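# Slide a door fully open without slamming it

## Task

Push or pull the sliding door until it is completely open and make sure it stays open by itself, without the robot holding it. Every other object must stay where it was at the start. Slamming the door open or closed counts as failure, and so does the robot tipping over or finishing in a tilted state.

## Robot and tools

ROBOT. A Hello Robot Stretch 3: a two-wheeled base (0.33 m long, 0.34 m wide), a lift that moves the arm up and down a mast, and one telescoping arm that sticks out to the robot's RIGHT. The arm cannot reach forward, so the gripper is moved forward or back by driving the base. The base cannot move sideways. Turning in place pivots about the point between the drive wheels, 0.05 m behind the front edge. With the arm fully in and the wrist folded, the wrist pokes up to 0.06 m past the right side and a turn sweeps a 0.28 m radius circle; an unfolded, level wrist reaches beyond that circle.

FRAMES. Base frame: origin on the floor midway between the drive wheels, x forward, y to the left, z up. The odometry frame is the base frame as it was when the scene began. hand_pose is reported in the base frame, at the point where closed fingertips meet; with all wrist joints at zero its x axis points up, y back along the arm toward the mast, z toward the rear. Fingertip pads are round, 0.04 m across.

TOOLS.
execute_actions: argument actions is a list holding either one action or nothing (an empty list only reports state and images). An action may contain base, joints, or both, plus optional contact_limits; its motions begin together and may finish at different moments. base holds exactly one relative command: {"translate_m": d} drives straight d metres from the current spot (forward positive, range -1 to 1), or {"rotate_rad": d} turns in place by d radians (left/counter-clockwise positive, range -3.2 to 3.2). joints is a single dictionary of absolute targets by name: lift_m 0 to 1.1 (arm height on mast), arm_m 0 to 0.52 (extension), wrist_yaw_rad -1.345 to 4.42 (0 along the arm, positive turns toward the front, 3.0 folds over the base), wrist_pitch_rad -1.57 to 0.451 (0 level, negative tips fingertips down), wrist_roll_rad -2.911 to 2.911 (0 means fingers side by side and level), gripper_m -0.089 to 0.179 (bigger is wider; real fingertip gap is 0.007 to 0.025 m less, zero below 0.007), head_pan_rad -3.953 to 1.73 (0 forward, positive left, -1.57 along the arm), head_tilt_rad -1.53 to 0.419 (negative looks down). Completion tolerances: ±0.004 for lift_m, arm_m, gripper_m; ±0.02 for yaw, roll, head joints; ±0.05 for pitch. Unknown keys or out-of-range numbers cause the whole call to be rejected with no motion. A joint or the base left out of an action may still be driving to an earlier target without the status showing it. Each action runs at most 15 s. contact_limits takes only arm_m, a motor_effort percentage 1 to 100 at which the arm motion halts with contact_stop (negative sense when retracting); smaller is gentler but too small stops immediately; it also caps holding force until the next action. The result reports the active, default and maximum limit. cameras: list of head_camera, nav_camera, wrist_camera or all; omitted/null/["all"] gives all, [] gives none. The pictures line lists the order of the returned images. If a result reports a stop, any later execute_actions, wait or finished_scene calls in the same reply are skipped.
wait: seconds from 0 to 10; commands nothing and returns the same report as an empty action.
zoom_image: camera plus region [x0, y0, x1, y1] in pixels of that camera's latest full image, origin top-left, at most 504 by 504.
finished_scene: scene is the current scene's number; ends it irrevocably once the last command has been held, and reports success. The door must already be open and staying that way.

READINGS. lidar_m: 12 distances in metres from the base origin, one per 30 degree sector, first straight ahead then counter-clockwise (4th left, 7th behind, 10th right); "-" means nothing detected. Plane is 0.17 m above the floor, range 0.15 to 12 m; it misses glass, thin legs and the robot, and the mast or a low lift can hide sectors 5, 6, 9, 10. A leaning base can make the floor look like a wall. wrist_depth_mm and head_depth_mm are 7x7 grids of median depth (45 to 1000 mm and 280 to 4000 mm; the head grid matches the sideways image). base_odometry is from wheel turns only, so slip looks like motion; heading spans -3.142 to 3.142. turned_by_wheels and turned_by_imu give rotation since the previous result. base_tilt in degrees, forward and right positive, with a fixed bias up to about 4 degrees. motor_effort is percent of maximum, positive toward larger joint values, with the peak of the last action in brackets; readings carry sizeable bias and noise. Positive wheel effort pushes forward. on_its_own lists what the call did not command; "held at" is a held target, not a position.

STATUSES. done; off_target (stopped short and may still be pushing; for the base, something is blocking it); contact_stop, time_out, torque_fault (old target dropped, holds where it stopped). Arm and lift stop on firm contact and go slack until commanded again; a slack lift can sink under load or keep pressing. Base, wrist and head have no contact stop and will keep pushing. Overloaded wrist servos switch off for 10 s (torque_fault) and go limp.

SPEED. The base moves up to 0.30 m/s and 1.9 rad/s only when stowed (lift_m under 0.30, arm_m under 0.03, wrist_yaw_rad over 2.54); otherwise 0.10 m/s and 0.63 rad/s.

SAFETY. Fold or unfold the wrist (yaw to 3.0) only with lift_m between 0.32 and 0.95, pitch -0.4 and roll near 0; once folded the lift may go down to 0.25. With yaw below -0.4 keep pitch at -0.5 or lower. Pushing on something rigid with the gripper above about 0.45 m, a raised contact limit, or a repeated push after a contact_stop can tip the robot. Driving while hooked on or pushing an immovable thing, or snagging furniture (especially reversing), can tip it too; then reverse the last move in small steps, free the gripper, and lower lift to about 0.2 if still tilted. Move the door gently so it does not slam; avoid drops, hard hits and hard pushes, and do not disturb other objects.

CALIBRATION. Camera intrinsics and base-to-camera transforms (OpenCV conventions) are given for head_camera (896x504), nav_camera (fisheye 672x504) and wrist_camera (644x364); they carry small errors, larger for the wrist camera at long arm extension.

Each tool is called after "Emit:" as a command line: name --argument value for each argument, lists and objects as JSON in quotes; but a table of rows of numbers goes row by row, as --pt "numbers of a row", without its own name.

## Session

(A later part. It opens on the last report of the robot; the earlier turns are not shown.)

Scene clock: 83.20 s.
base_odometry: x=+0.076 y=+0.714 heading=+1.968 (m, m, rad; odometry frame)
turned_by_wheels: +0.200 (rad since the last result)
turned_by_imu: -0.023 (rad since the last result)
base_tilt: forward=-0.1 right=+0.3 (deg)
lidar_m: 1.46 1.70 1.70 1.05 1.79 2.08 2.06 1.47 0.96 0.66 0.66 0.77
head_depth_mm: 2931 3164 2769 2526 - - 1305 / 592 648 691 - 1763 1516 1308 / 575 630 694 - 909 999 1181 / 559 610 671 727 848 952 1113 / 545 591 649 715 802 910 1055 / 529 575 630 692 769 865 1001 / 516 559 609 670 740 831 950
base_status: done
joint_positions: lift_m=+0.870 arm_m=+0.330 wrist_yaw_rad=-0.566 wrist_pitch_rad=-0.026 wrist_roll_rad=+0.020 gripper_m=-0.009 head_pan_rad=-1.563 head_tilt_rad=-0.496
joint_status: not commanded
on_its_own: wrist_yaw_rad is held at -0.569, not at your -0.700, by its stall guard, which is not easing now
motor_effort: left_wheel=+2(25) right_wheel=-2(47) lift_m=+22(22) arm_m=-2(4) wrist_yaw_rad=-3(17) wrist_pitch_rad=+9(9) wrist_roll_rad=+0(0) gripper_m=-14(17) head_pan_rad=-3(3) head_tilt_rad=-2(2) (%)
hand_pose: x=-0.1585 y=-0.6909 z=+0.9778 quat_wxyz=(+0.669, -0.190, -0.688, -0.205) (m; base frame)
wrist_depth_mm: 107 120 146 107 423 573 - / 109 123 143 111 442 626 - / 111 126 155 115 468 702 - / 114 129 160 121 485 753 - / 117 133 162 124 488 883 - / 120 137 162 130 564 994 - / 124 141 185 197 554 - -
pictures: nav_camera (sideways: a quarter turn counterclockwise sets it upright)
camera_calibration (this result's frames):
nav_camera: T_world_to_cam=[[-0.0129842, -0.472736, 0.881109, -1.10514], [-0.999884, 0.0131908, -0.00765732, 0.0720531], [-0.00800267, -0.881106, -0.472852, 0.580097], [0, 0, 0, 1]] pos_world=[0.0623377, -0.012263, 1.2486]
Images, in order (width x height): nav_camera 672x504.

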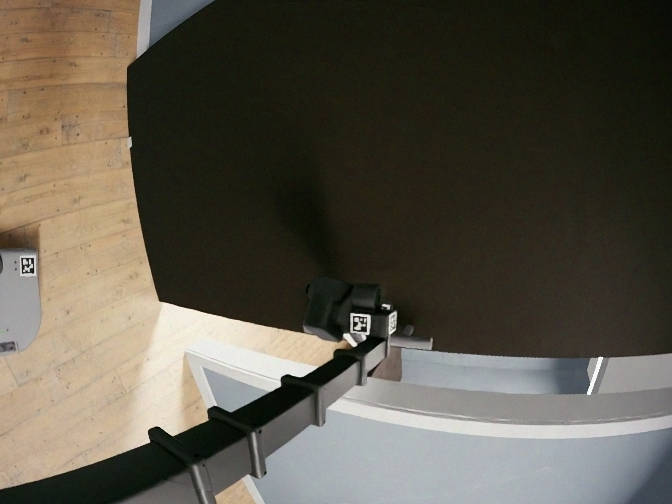

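Emit:
execute_actions --actions '[{"base":{"translate_m":0.13},"joints":{"arm_m":0.29}}]' --cameras '[]'

Emit:
execute_actions --actions '[{"base":{"translate_m":0.13},"joints":{"arm_m":0.25}}]' --cameras '["nav_camera"]'

Scene clock: 90.70 s.
base_odometry: x=+0.026 y=+0.834 heading=+1.969 (m, m, rad; odometry frame)
turned_by_wheels: +0.001 (rad since the last result)
turned_by_imu: -0.065 (rad since the last result)
base_tilt: forward=-0.2 right=+0.3 (deg)
lidar_m: 1.24 1.56 1.75 1.08 1.16 2.06 2.20 1.56 1.03 0.62 0.62 0.69
head_depth_mm: 2948 3165 2796 2580 - - 1286 / 568 629 693 2468 1825 1567 1302 / 548 602 662 - - 957 1134 / 528 579 634 691 807 899 1055 / 512 558 610 675 752 853 980 / 495 536 587 644 719 806 923 / 480 518 565 618 685 767 871
base_status: done
joint_positions: lift_m=+0.870 arm_m=+0.290 wrist_yaw_rad=-0.488 wrist_pitch_rad=-0.027 wrist_roll_rad=+0.021 gripper_m=-0.009 head_pan_rad=-1.563 head_tilt_rad=-0.496
joint_status: all done
on_its_own: wrist_yaw_rad is held at -0.512, not at your -0.700, by its stall guard, which is still easing; right_wheel is at rest, and its effort (-20) is outside its rest range (-18 to +18)
motor_effort: left_wheel=+9(22) right_wheel=-20(49) lift_m=+22(22) arm_m=+3(14) wrist_yaw_rad=-22(38) wrist_pitch_rad=+9(16) wrist_roll_rad=+0(0) gripper_m=-16(20) head_pan_rad=-4(4) head_tilt_rad=-2(3) (%)
hand_pose: x=-0.1412 y=-0.6604 z=+0.9776 quat_wxyz=(+0.677, -0.163, -0.695, -0.179) (m; base frame)
wrist_depth_mm: 108 121 147 106 574 562 - / 111 124 145 110 575 601 - / 113 127 155 115 598 653 - / 116 131 161 120 617 727 - / 119 135 163 123 600 797 - / 122 139 163 131 604 910 - / 125 142 187 198 704 - -
pictures: none
No camera images: the call's "cameras" was empty. Leave "cameras" out to get every camera's image.

Scene clock: 95.00 s.
base_odometry: x=-0.025 y=+0.954 heading=+1.969 (m, m, rad; odometry frame)
turned_by_wheels: +0.000 (rad since the last result)
turned_by_imu: -0.056 (rad since the last result)
base_tilt: forward=-0.1 right=+0.3 (deg)
lidar_m: 1.06 1.43 1.57 1.22 1.15 1.62 2.35 1.62 1.10 0.57 0.57 0.62
head_depth_mm: 2996 3203 2787 2607 - - 1266 / 537 596 639 2696 1809 1549 1297 / 515 562 619 665 - 910 1083 / 494 537 592 647 718 840 974 / 475 516 565 622 696 786 906 / 456 495 540 593 658 743 839 / 440 475 516 564 625 697 789
base_status: done
joint_positions: lift_m=+0.870 arm_m=+0.250 wrist_yaw_rad=-0.457 wrist_pitch_rad=-0.027 wrist_roll_rad=+0.021 gripper_m=-0.009 head_pan_rad=-1.563 head_tilt_rad=-0.496
joint_status: all done
on_its_own: wrist_yaw_rad is held at -0.462, not at your -0.700, by its stall guard, which is not easing now
motor_effort: left_wheel=+2(26) right_wheel=-3(59) lift_m=+22(23) arm_m=+2(12) wrist_yaw_rad=-4(55) wrist_pitch_rad=+9(14) wrist_roll_rad=+0(0) gripper_m=-15(19) head_pan_rad=-3(4) head_tilt_rad=-3(3) (%)
hand_pose: x=-0.1342 y=-0.6241 z=+0.9776 quat_wxyz=(+0.680, -0.152, -0.698, -0.168) (m; base frame)
wrist_depth_mm: 106 120 145 107 - 618 - / 109 122 143 111 - 630 - / 111 125 154 115 - 710 - / 113 129 159 120 - 805 - / 116 133 162 124 743 909 - / 119 136 161 130 749 - - / 122 141 184 207 - - -
pictures: nav_camera (sideways: a quarter turn counterclockwise sets it upright)
camera_calibration (this result's frames):
nav_camera: T_world_to_cam=[[-0.0129878, -0.472855, 0.881044, -1.10506], [-0.999884, 0.0132013, -0.00765452, 0.0720494], [-0.00801145, -0.881041, -0.472972, 0.580253], [0, 0, 0, 1]] pos_world=[0.0623375, -0.0122563, 1.2486]
Images, in order (width x height): nav_camera 672x504.

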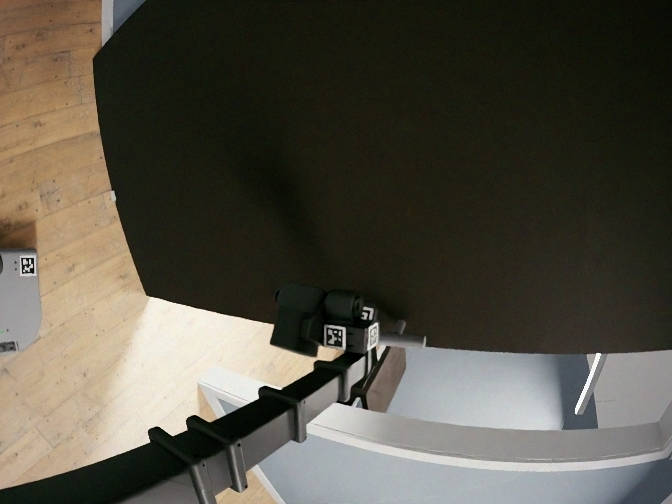

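Emit:
execute_actions --actions '[{"base":{"translate_m":0.12},"joints":{"arm_m":0.195}}]' --cameras '[]'

Emit:
execute_actions --actions '[{"base":{"translate_m":0.12},"joints":{"arm_m":0.14}}]' --cameras '["nav_camera"]'

Scene clock: 100.60 s.
base_odometry: x=-0.071 y=+1.065 heading=+1.969 (m, m, rad; odometry frame)
turned_by_wheels: +0.000 (rad since the last result)
turned_by_imu: -0.012 (rad since the last result)
base_tilt: forward=-0.2 right=+0.3 (deg)
lidar_m: 0.96 1.32 1.42 1.37 1.30 1.72 2.47 1.53 1.18 0.52 0.51 0.56
head_depth_mm: 2955 3240 2991 2571 - - 1265 / 488 536 576 582 - 1515 1304 / 465 510 564 611 - - 974 / 446 487 536 593 650 779 886 / 429 467 510 563 627 708 821 / 412 447 487 535 594 665 760 / 396 429 466 509 562 625 709
base_status: done
joint_positions: lift_m=+0.870 arm_m=+0.195 wrist_yaw_rad=-0.445 wrist_pitch_rad=-0.029 wrist_roll_rad=+0.021 gripper_m=-0.009 head_pan_rad=-1.563 head_tilt_rad=-0.497
joint_status: all done
on_its_own: wrist_yaw_rad is held at -0.462, not at your -0.700, by its stall guard, which is not easing now; wrist_yaw_rad is at rest, and its effort (-16) is outside its rest range (-12 to +12)
motor_effort: left_wheel=+5(25) right_wheel=-12(55) lift_m=+22(22) arm_m=+5(13) wrist_yaw_rad=-16(55) wrist_pitch_rad=+10(12) wrist_roll_rad=+0(0) gripper_m=-16(18) head_pan_rad=-3(3) head_tilt_rad=-1(2) (%)
hand_pose: x=-0.1313 y=-0.5701 z=+0.9772 quat_wxyz=(+0.680, -0.147, -0.699, -0.165) (m; base frame)
wrist_depth_mm: 106 120 145 106 - 696 - / 109 123 143 110 - 740 - / 112 126 155 114 - 774 - / 114 130 160 119 - 785 - / 117 133 162 123 - 885 - / 120 138 162 130 905 - - / 123 141 185 205 - - -
pictures: none
No camera images: the call's "cameras" was empty. Leave "cameras" out to get every camera's image.

Scene clock: 103.80 s.
base_odometry: x=-0.118 y=+1.175 heading=+1.969 (m, m, rad; odometry frame)
turned_by_wheels: +0.000 (rad since the last result)
turned_by_imu: +0.015 (rad since the last result)
base_tilt: forward=-0.1 right=+0.3 (deg)
lidar_m: 0.78 1.19 1.31 1.57 1.42 1.83 2.59 1.31 0.58 0.47 0.46 0.51
head_depth_mm: 458 3209 3145 2573 2084 1523 1275 / 428 470 517 520 - - 1241 / 410 448 496 554 - - 889 / 393 429 473 525 581 655 788 / 379 412 451 498 554 629 724 / 365 395 431 473 525 590 676 / 351 380 413 453 498 559 632
base_status: done
joint_positions: lift_m=+0.870 arm_m=+0.139 wrist_yaw_rad=-0.468 wrist_pitch_rad=-0.030 wrist_roll_rad=+0.020 gripper_m=-0.009 head_pan_rad=-1.563 head_tilt_rad=-0.497
joint_status: all done
on_its_own: wrist_yaw_rad is held at -0.462, not at your -0.700, by its stall guard, which is not easing now
motor_effort: left_wheel=+0(23) right_wheel=-6(50) lift_m=+23(22) arm_m=+8(13) wrist_yaw_rad=+7(51) wrist_pitch_rad=+10(13) wrist_roll_rad=+0(0) gripper_m=-16(19) head_pan_rad=-4(3) head_tilt_rad=-2(2) (%)
hand_pose: x=-0.1368 y=-0.5120 z=+0.9770 quat_wxyz=(+0.678, -0.155, -0.697, -0.173) (m; base frame)
wrist_depth_mm: 105 118 143 106 - 823 - / 107 121 141 110 - 860 - / 110 125 153 114 - 883 - / 112 128 158 120 - 930 - / 115 131 160 124 - - - / 118 135 161 128 - - - / 121 138 183 138 - - -
pictures: nav_camera (sideways: a quarter turn counterclockwise sets it upright)
camera_calibration (this result's frames):
nav_camera: T_world_to_cam=[[-0.0129976, -0.473469, 0.880714, -1.10463], [-0.999883, 0.013237, -0.00764015, 0.0720307], [-0.00804066, -0.880711, -0.473586, 0.581052], [0, 0, 0, 1]] pos_world=[0.0623368, -0.0122208, 1.24859]
Images, in order (width x height): nav_camera 672x504.

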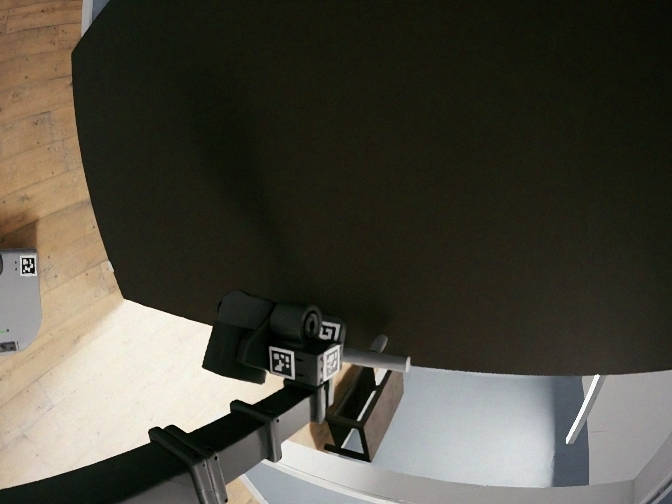

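Emit:
execute_actions --actions '[{"base":{"translate_m":0.06},"joints":{"arm_m":0.11}}]' --cameras '["nav_camera"]'

Emit:
execute_actions --actions '[{"base":{"translate_m":0.05},"joints":{"arm_m":0.088}}]' --cameras '["nav_camera"]'

Scene clock: 110.03 s.
base_odometry: x=-0.141 y=+1.231 heading=+1.969 (m, m, rad; odometry frame)
turned_by_wheels: +0.000 (rad since the last result)
turned_by_imu: -0.018 (rad since the last result)
base_tilt: forward=-0.1 right=+0.3 (deg)
lidar_m: 0.72 1.13 1.22 1.57 1.30 1.89 2.66 1.31 0.55 0.44 0.43 0.47
head_depth_mm: 431 3168 3173 2607 2010 - 1239 / 404 446 490 495 - - - / 386 423 467 521 566 - - / 370 404 443 493 551 622 745 / 355 386 423 466 520 590 678 / 342 370 404 444 491 552 630 / 328 355 386 422 466 520 589
base_status: done
joint_positions: lift_m=+0.870 arm_m=+0.109 wrist_yaw_rad=-0.450 wrist_pitch_rad=-0.029 wrist_roll_rad=+0.020 gripper_m=-0.009 head_pan_rad=-1.563 head_tilt_rad=-0.497
joint_status: all done
on_its_own: wrist_yaw_rad is held at -0.462, not at your -0.700, by its stall guard, which is not easing now
motor_effort: left_wheel=+3(21) right_wheel=-11(39) lift_m=+23(22) arm_m=+6(13) wrist_yaw_rad=-11(39) wrist_pitch_rad=+10(12) wrist_roll_rad=+0(0) gripper_m=-15(17) head_pan_rad=-2(3) head_tilt_rad=-2(2) (%)
hand_pose: x=-0.1326 y=-0.4843 z=+0.9773 quat_wxyz=(+0.680, -0.149, -0.698, -0.167) (m; base frame)
wrist_depth_mm: 106 120 145 106 - 882 - / 108 122 143 110 - 915 - / 111 126 154 115 - 947 - / 114 129 161 120 - - - / 117 133 162 124 - - - / 119 137 162 130 - - - / 122 141 184 206 - - -
pictures: nav_camera (sideways: a quarter turn counterclockwise sets it upright)
camera_calibration (this result's frames):
nav_camera: T_world_to_cam=[[-0.0130056, -0.473468, 0.880715, -1.10463], [-0.999883, 0.0132539, -0.00764016, 0.0720307], [-0.00805557, -0.880711, -0.473585, 0.581051], [0, 0, 0, 1]] pos_world=[0.0623366, -0.0122218, 1.24859]
Images, in order (width x height): nav_camera 672x504.

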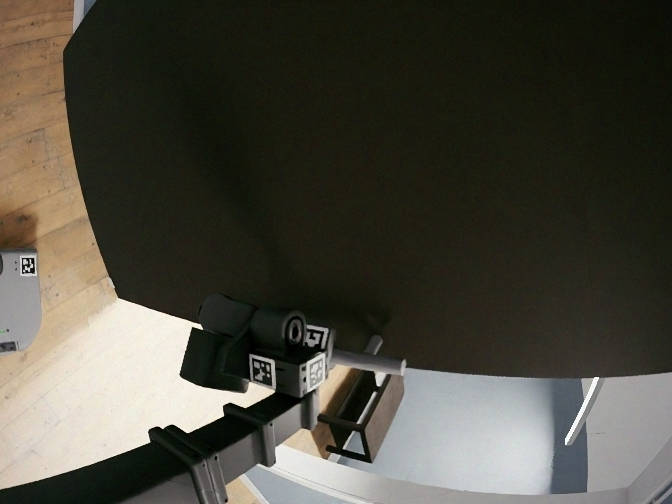

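Scene clock: 112.00 s.
base_odometry: x=-0.160 y=+1.277 heading=+1.969 (m, m, rad; odometry frame)
turned_by_wheels: +0.000 (rad since the last result)
turned_by_imu: -0.027 (rad since the last result)
base_tilt: forward=-0.2 right=+0.4 (deg)
lidar_m: 0.65 1.08 1.16 1.65 1.32 1.93 2.72 1.35 0.53 0.42 0.41 0.44
head_depth_mm: 409 3203 2950 2467 1949 - - / 386 425 471 491 490 - - / 368 404 446 497 544 - - / 352 384 421 467 524 585 679 / 337 365 401 441 492 556 640 / 323 350 380 417 463 520 591 / 310 334 362 397 436 488 550
base_status: done
joint_positions: lift_m=+0.870 arm_m=+0.089 wrist_yaw_rad=-0.448 wrist_pitch_rad=-0.025 wrist_roll_rad=+0.020 gripper_m=-0.009 head_pan_rad=-1.563 head_tilt_rad=-0.497
joint_status: all done
on_its_own: wrist_yaw_rad is held at -0.462, not at your -0.700, by its stall guard, which is not easing now; wrist_yaw_rad is at rest, and its effort (-13) is outside its rest range (-12 to +12)
motor_effort: left_wheel=+3(10) right_wheel=+5(30) lift_m=+22(22) arm_m=-8(16) wrist_yaw_rad=-13(18) wrist_pitch_rad=+8(10) wrist_roll_rad=+0(0) gripper_m=-15(17) head_pan_rad=-3(4) head_tilt_rad=-2(2) (%)
hand_pose: x=-0.1321 y=-0.4643 z=+0.9783 quat_wxyz=(+0.681, -0.150, -0.698, -0.164) (m; base frame)
wrist_depth_mm: 107 120 146 107 - 938 - / 108 123 143 112 - 940 - / 110 126 155 116 - 985 - / 113 129 161 122 - - - / 116 133 163 125 - - - / 119 136 162 132 - - - / 122 139 185 209 - - -
pictures: nav_camera (sideways: a quarter turn counterclockwise sets it upright)
camera_calibration (this result's frames):
nav_camera: T_world_to_cam=[[-0.0130068, -0.473486, 0.880705, -1.10461], [-0.999883, 0.0132567, -0.00763975, 0.0720302], [-0.00805795, -0.880702, -0.473603, 0.581074], [0, 0, 0, 1]] pos_world=[0.0623366, -0.0122209, 1.24859]
Images, in order (width x height): nav_camera 672x504.

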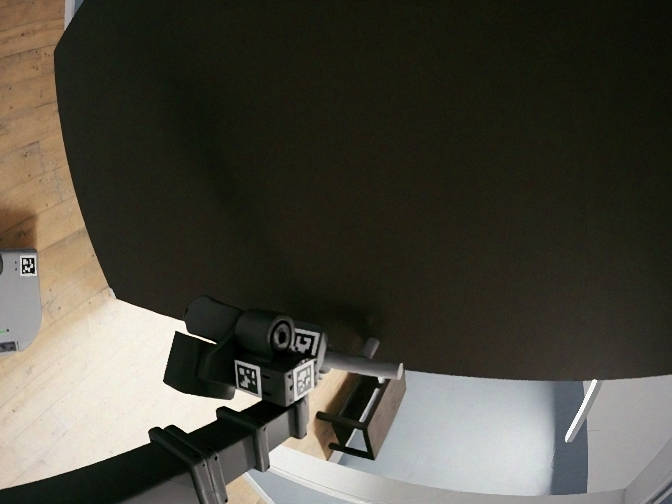

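Emit:
execute_actions --actions '[{"base":{"translate_m":0.04},"joints":{"arm_m":0.075}}]' --cameras '["nav_camera"]'

Scene clock: 116.07 s.
base_odometry: x=-0.176 y=+1.314 heading=+1.969 (m, m, rad; odometry frame)
turned_by_wheels: +0.000 (rad since the last result)
turned_by_imu: -0.070 (rad since the last result)
base_tilt: forward=-1.0 right=+1.6 (deg)
lidar_m: 0.57 1.04 1.09 1.52 1.36 1.36 2.81 1.57 0.53 0.40 0.39 0.40
head_depth_mm: 392 3169 2783 2255 1828 - - / 367 404 452 484 487 - - / 346 381 422 473 523 - - / 328 358 395 440 496 558 639 / 312 339 371 411 458 521 601 / 296 321 350 385 427 480 548 / 286 305 331 362 400 444 504
base_status: done
joint_positions: lift_m=+0.870 arm_m=+0.076 wrist_yaw_rad=-0.457 wrist_pitch_rad=+0.006 wrist_roll_rad=+0.020 gripper_m=-0.009 head_pan_rad=-1.563 head_tilt_rad=-0.497
joint_status: all done
on_its_own: wrist_yaw_rad is held at -0.462, not at your -0.700, by its stall guard, which is not easing now
motor_effort: left_wheel=+2(8) right_wheel=+14(35) lift_m=+22(22) arm_m=-10(16) wrist_yaw_rad=-4(35) wrist_pitch_rad=-1(8) wrist_roll_rad=+0(0) gripper_m=-16(19) head_pan_rad=-4(3) head_tilt_rad=-3(2) (%)
hand_pose: x=-0.1345 y=-0.4513 z=+0.9862 quat_wxyz=(+0.682, -0.163, -0.695, -0.157) (m; base frame)
wrist_depth_mm: 103 116 146 110 - 950 - / 105 119 142 114 - - - / 106 122 154 119 - - - / 108 125 159 124 - - - / 110 128 160 128 - - - / 113 132 159 133 - - - / 116 134 184 146 - - -
pictures: nav_camera (sideways: a quarter turn counterclockwise sets it upright)
camera_calibration (this result's frames):
nav_camera: T_world_to_cam=[[-0.0130085, -0.473483, 0.880707, -1.10462], [-0.999883, 0.0132604, -0.00763982, 0.0720303], [-0.00806119, -0.880703, -0.4736, 0.58107], [0, 0, 0, 1]] pos_world=[0.0623365, -0.0122213, 1.24859]
Images, in order (width x height): nav_camera 672x504.

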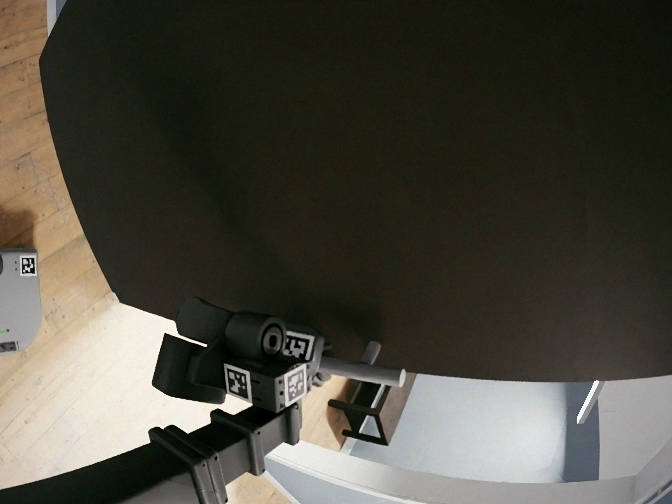

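The door is at the stop. Releasing.

Emit:
execute_actions --actions '[{"joints":{"arm_m":0.085,"gripper_m":0.07}}]' --cameras '[]'

Emit:
execute_actions --actions '[{"base":{"translate_m":0.03},"joints":{"arm_m":0.0}}]' --cameras '["nav_camera","wrist_camera"]'

Scene clock: 121.20 s.
base_odometry: x=-0.176 y=+1.314 heading=+1.969 (m, m, rad; odometry frame)
turned_by_wheels: +0.000 (rad since the last result)
turned_by_imu: +0.027 (rad since the last result)
base_tilt: forward=-0.1 right=+0.3 (deg)
lidar_m: 0.60 1.04 1.10 1.57 1.36 1.48 2.79 1.42 0.53 0.40 0.39 0.42
head_depth_mm: 405 447 504 478 1823 - - / 382 420 467 524 579 - - / 361 397 438 490 539 - - / 343 375 412 457 513 575 657 / 327 356 389 429 478 542 622 / 312 338 369 404 448 502 571 / 299 322 349 381 420 467 527
base_status: not commanded
joint_positions: lift_m=+0.870 arm_m=+0.085 wrist_yaw_rad=-0.481 wrist_pitch_rad=-0.023 wrist_roll_rad=+0.020 gripper_m=+0.070 head_pan_rad=-1.564 head_tilt_rad=-0.500
joint_status: all done
on_its_own: wrist_yaw_rad is held at -0.462, not at your -0.700, by its stall guard, which is not easing now; wrist_yaw_rad is at rest, and its effort (+18) is outside its rest range (-12 to +12)
motor_effort: left_wheel=-3(23) right_wheel=+8(23) lift_m=+23(23) arm_m=+2(9) wrist_yaw_rad=+18(21) wrist_pitch_rad=+8(8) wrist_roll_rad=+0(0) gripper_m=+4(80) head_pan_rad=-2(3) head_tilt_rad=+1(2) (%)
hand_pose: x=-0.1396 y=-0.4565 z=+0.9787 quat_wxyz=(+0.678, -0.162, -0.695, -0.175) (m; base frame)
wrist_depth_mm: 107 122 152 177 - 999 - / 108 124 157 148 - - - / 110 128 161 191 - - - / 114 130 167 200 - - - / 116 134 160 203 - - - / 118 137 187 211 - - - / 121 136 183 200 - - -
pictures: none
No camera images: the call's "cameras" was empty. Leave "cameras" out to get every camera's image.

Scene clock: 123.03 s.
base_odometry: x=-0.187 y=+1.341 heading=+1.969 (m, m, rad; odometry frame)
turned_by_wheels: +0.000 (rad since the last result)
turned_by_imu: +0.000 (rad since the last result)
base_tilt: forward=-0.2 right=+0.3 (deg)
lidar_m: 0.58 1.01 1.07 1.53 1.37 1.41 2.81 1.40 0.51 0.39 0.38 0.40
head_depth_mm: 388 430 481 509 548 1474 - / 366 404 449 506 569 646 - / 347 380 421 470 533 606 696 / 330 359 396 439 493 562 655 / 314 341 373 411 459 519 598 / 300 325 353 388 430 481 547 / 289 309 336 366 403 449 506
base_status: done
joint_positions: lift_m=+0.870 arm_m=+0.000 wrist_yaw_rad=-0.463 wrist_pitch_rad=-0.023 wrist_roll_rad=+0.020 gripper_m=+0.070 head_pan_rad=-1.564 head_tilt_rad=-0.500
joint_status: all done
on_its_own: wrist_yaw_rad is held at -0.462, not at your -0.700, by its stall guard, which is not easing now
motor_effort: left_wheel=+0(5) right_wheel=+1(14) lift_m=+22(22) arm_m=-3(5) wrist_yaw_rad=+1(18) wrist_pitch_rad=+8(8) wrist_roll_rad=+0(0) gripper_m=+0(3) head_pan_rad=-3(3) head_tilt_rad=+0(0) (%)
hand_pose: x=-0.1356 y=-0.3740 z=+0.9787 quat_wxyz=(+0.679, -0.156, -0.697, -0.169) (m; base frame)
wrist_depth_mm: 149 173 215 250 - - - / 152 177 224 242 - - - / 156 182 228 280 - - - / 160 186 234 291 - - - / 163 191 226 305 - - - / 167 195 260 295 - - - / 171 193 260 325 - - -
pictures: nav_camera (sideways: a quarter turn counterclockwise sets it upright), wrist_camera
camera_calibration (this result's frames):
nav_camera: T_world_to_cam=[[-0.0131562, -0.475867, 0.879419, -1.10293], [-0.999878, 0.0136283, -0.00758384, 0.0719574], [-0.00837605, -0.879412, -0.475989, 0.58418], [0, 0, 0, 1]] pos_world=[0.0623313, -0.0120961, 1.24855]
wrist_camera: T_world_to_cam=[[-0.922874, 0.3851, 0.00129821, 0.0306482], [0.0925723, 0.225115, -0.969925, 1.07625], [-0.37381, -0.894998, -0.243402, 0.0210338], [0, 0, 0, 1]] pos_world=[-0.0634839, -0.235257, 1.04896]
Images, in order (width x height): nav_camera 672x504, wrist_camera 644x364.

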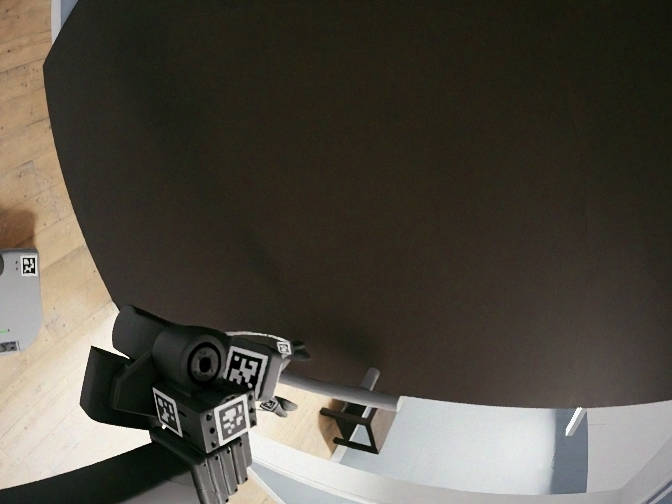

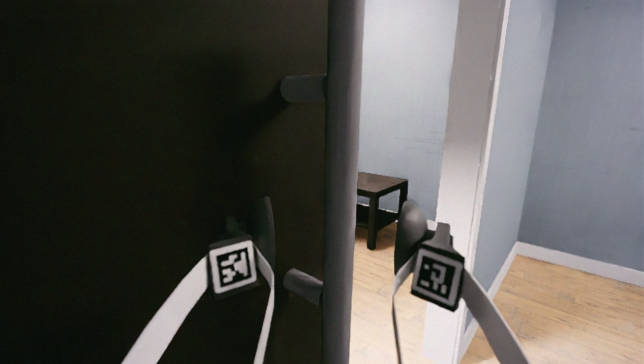

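Emit:
execute_actions --actions '[{"joints":{"head_pan_rad":-1.3,"head_tilt_rad":-1.1,"wrist_yaw_rad":-0.46}}]' --cameras '["head_camera"]'

Scene clock: 128.77 s.
base_odometry: x=-0.187 y=+1.341 heading=+1.969 (m, m, rad; odometry frame)
turned_by_wheels: +0.000 (rad since the last result)
turned_by_imu: -0.001 (rad since the last result)
base_tilt: forward=-0.1 right=+0.3 (deg)
lidar_m: 0.58 1.01 1.07 1.53 1.37 1.41 2.81 1.41 0.51 0.39 0.38 0.40
head_depth_mm: 399 498 - - - - 1114 / 389 481 627 - - 1186 - / 378 465 602 828 1275 1225 - / 368 450 577 800 1251 1223 - / 359 436 554 754 1201 1197 1107 / 350 422 532 719 1106 1188 1107 / 341 410 513 684 1024 1188 1103
base_status: not commanded
joint_positions: lift_m=+0.870 arm_m=+0.000 wrist_yaw_rad=-0.462 wrist_pitch_rad=-0.023 wrist_roll_rad=+0.020 gripper_m=+0.070 head_pan_rad=-1.307 head_tilt_rad=-1.086
joint_status: all done
motor_effort: left_wheel=+0(0) right_wheel=+1(0) lift_m=+23(23) arm_m=-3(2) wrist_yaw_rad=+2(4) wrist_pitch_rad=+8(8) wrist_roll_rad=+0(0) gripper_m=+0(0) head_pan_rad=+4(26) head_tilt_rad=-9(49) (%)
hand_pose: x=-0.1354 y=-0.3741 z=+0.9787 quat_wxyz=(+0.680, -0.155, -0.697, -0.169) (m; base frame)
wrist_depth_mm: 150 173 215 251 - - - / 153 178 221 239 - - - / 156 182 228 281 - - - / 160 187 235 293 - - - / 164 191 226 303 - - - / 166 195 261 296 - - - / 171 193 261 329 - - -
pictures: head_camera (sideways: a quarter turn clockwise sets it upright)
camera_calibration (this result's frames):
head_camera: T_world_to_cam=[[-0.217389, 0.868409, -0.445653, 0.604551], [0.973452, 0.226401, -0.0336792, 0.037632], [0.0716489, -0.441144, -0.894572, 1.1224], [0, 0, 0, 1]] pos_world=[0.0143714, -0.0383802, 1.27475]
Images, in order (width x height): head_camera 896x504.

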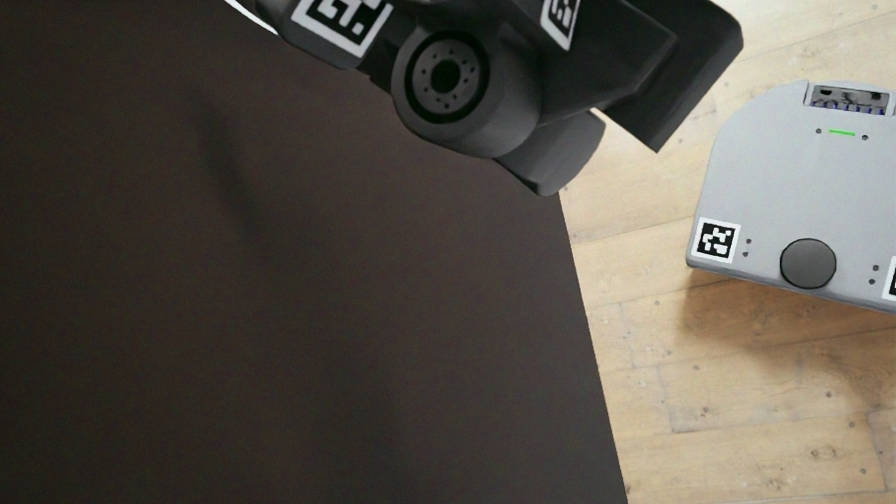

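Emit:
execute_actions --actions '[{"base":{"translate_m":-0.2},"joints":{"wrist_yaw_rad":-0.8,"wrist_pitch_rad":-0.5}}]' --cameras '["head_camera","nav_camera"]'

Scene clock: 137.83 s.
base_odometry: x=-0.110 y=+1.157 heading=+1.969 (m, m, rad; odometry frame)
turned_by_wheels: +0.000 (rad since the last result)
turned_by_imu: -0.002 (rad since the last result)
base_tilt: forward=-0.2 right=+0.3 (deg)
lidar_m: 0.71 1.19 1.25 1.56 1.24 1.82 2.64 1.70 1.27 0.48 0.47 0.49
head_depth_mm: 2004 1762 1580 - - 1178 1111 / 447 1691 1572 - - - - / 476 549 757 1233 - 1219 - / 466 569 732 1015 1295 1217 - / 453 550 701 953 1273 1195 1104 / 442 534 672 909 1261 1190 1105 / 431 517 648 866 1239 1186 1100
base_status: done
joint_positions: lift_m=+0.870 arm_m=+0.000 wrist_yaw_rad=-0.798 wrist_pitch_rad=-0.514 wrist_roll_rad=+0.020 gripper_m=+0.070 head_pan_rad=-1.307 head_tilt_rad=-1.086
joint_status: all done
motor_effort: left_wheel=+1(4) right_wheel=+0(5) lift_m=+23(22) arm_m=-2(3) wrist_yaw_rad=-1(2) wrist_pitch_rad=+5(8) wrist_roll_rad=+0(0) gripper_m=+0(1) head_pan_rad=+5(4) head_tilt_rad=-10(10) (%)
hand_pose: x=-0.1728 y=-0.2926 z=+0.8616 quat_wxyz=(+0.553, -0.104, -0.705, -0.431) (m; base frame)
wrist_depth_mm: - - - - - - - / - - - - - - - / - - - - - - - / - - - - - - - / - - - - - - - / - - - - - - - / 337 986 979 995 971 961 968
pictures: head_camera (sideways: a quarter turn clockwise sets it upright), nav_camera (sideways: a quarter turn counterclockwise sets it upright)
camera_calibration (this result's frames):
head_camera: T_world_to_cam=[[-0.21767, 0.868425, -0.445486, 0.604334], [0.973382, 0.226698, -0.0336858, 0.037641], [0.0717371, -0.44096, -0.894655, 1.1225], [0, 0, 0, 1]] pos_world=[0.0143815, -0.0383728, 1.27474]
nav_camera: T_world_to_cam=[[0.21438, -0.856702, 0.469151, -0.56967], [-0.97073, -0.24012, 0.00510333, 0.0552613], [0.10828, -0.456513, -0.883103, 1.11295], [0, 0, 0, 1]] pos_world=[0.0552588, 0.0333095, 1.24983]
Images, in order (width x height): head_camera 896x504, nav_camera 672x504.

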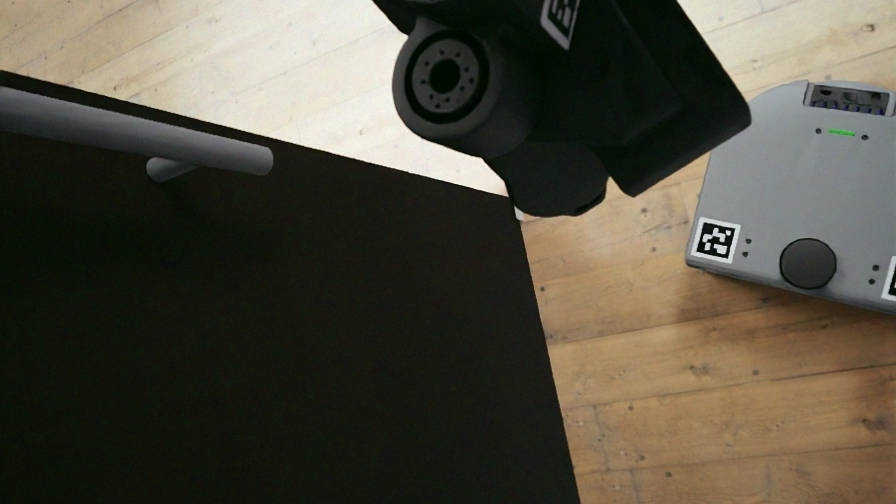

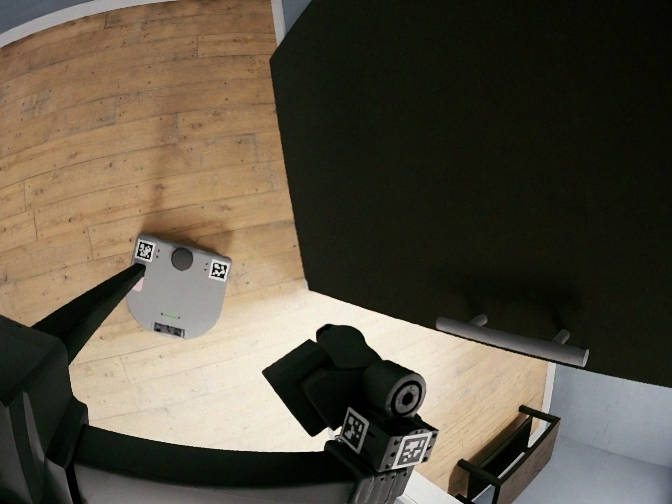

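The floor guide sits at the door's corner, as it did in scene 1, so the door is fully open.

Emit:
finished_scene --scene 2

The scene is finished: the task was done.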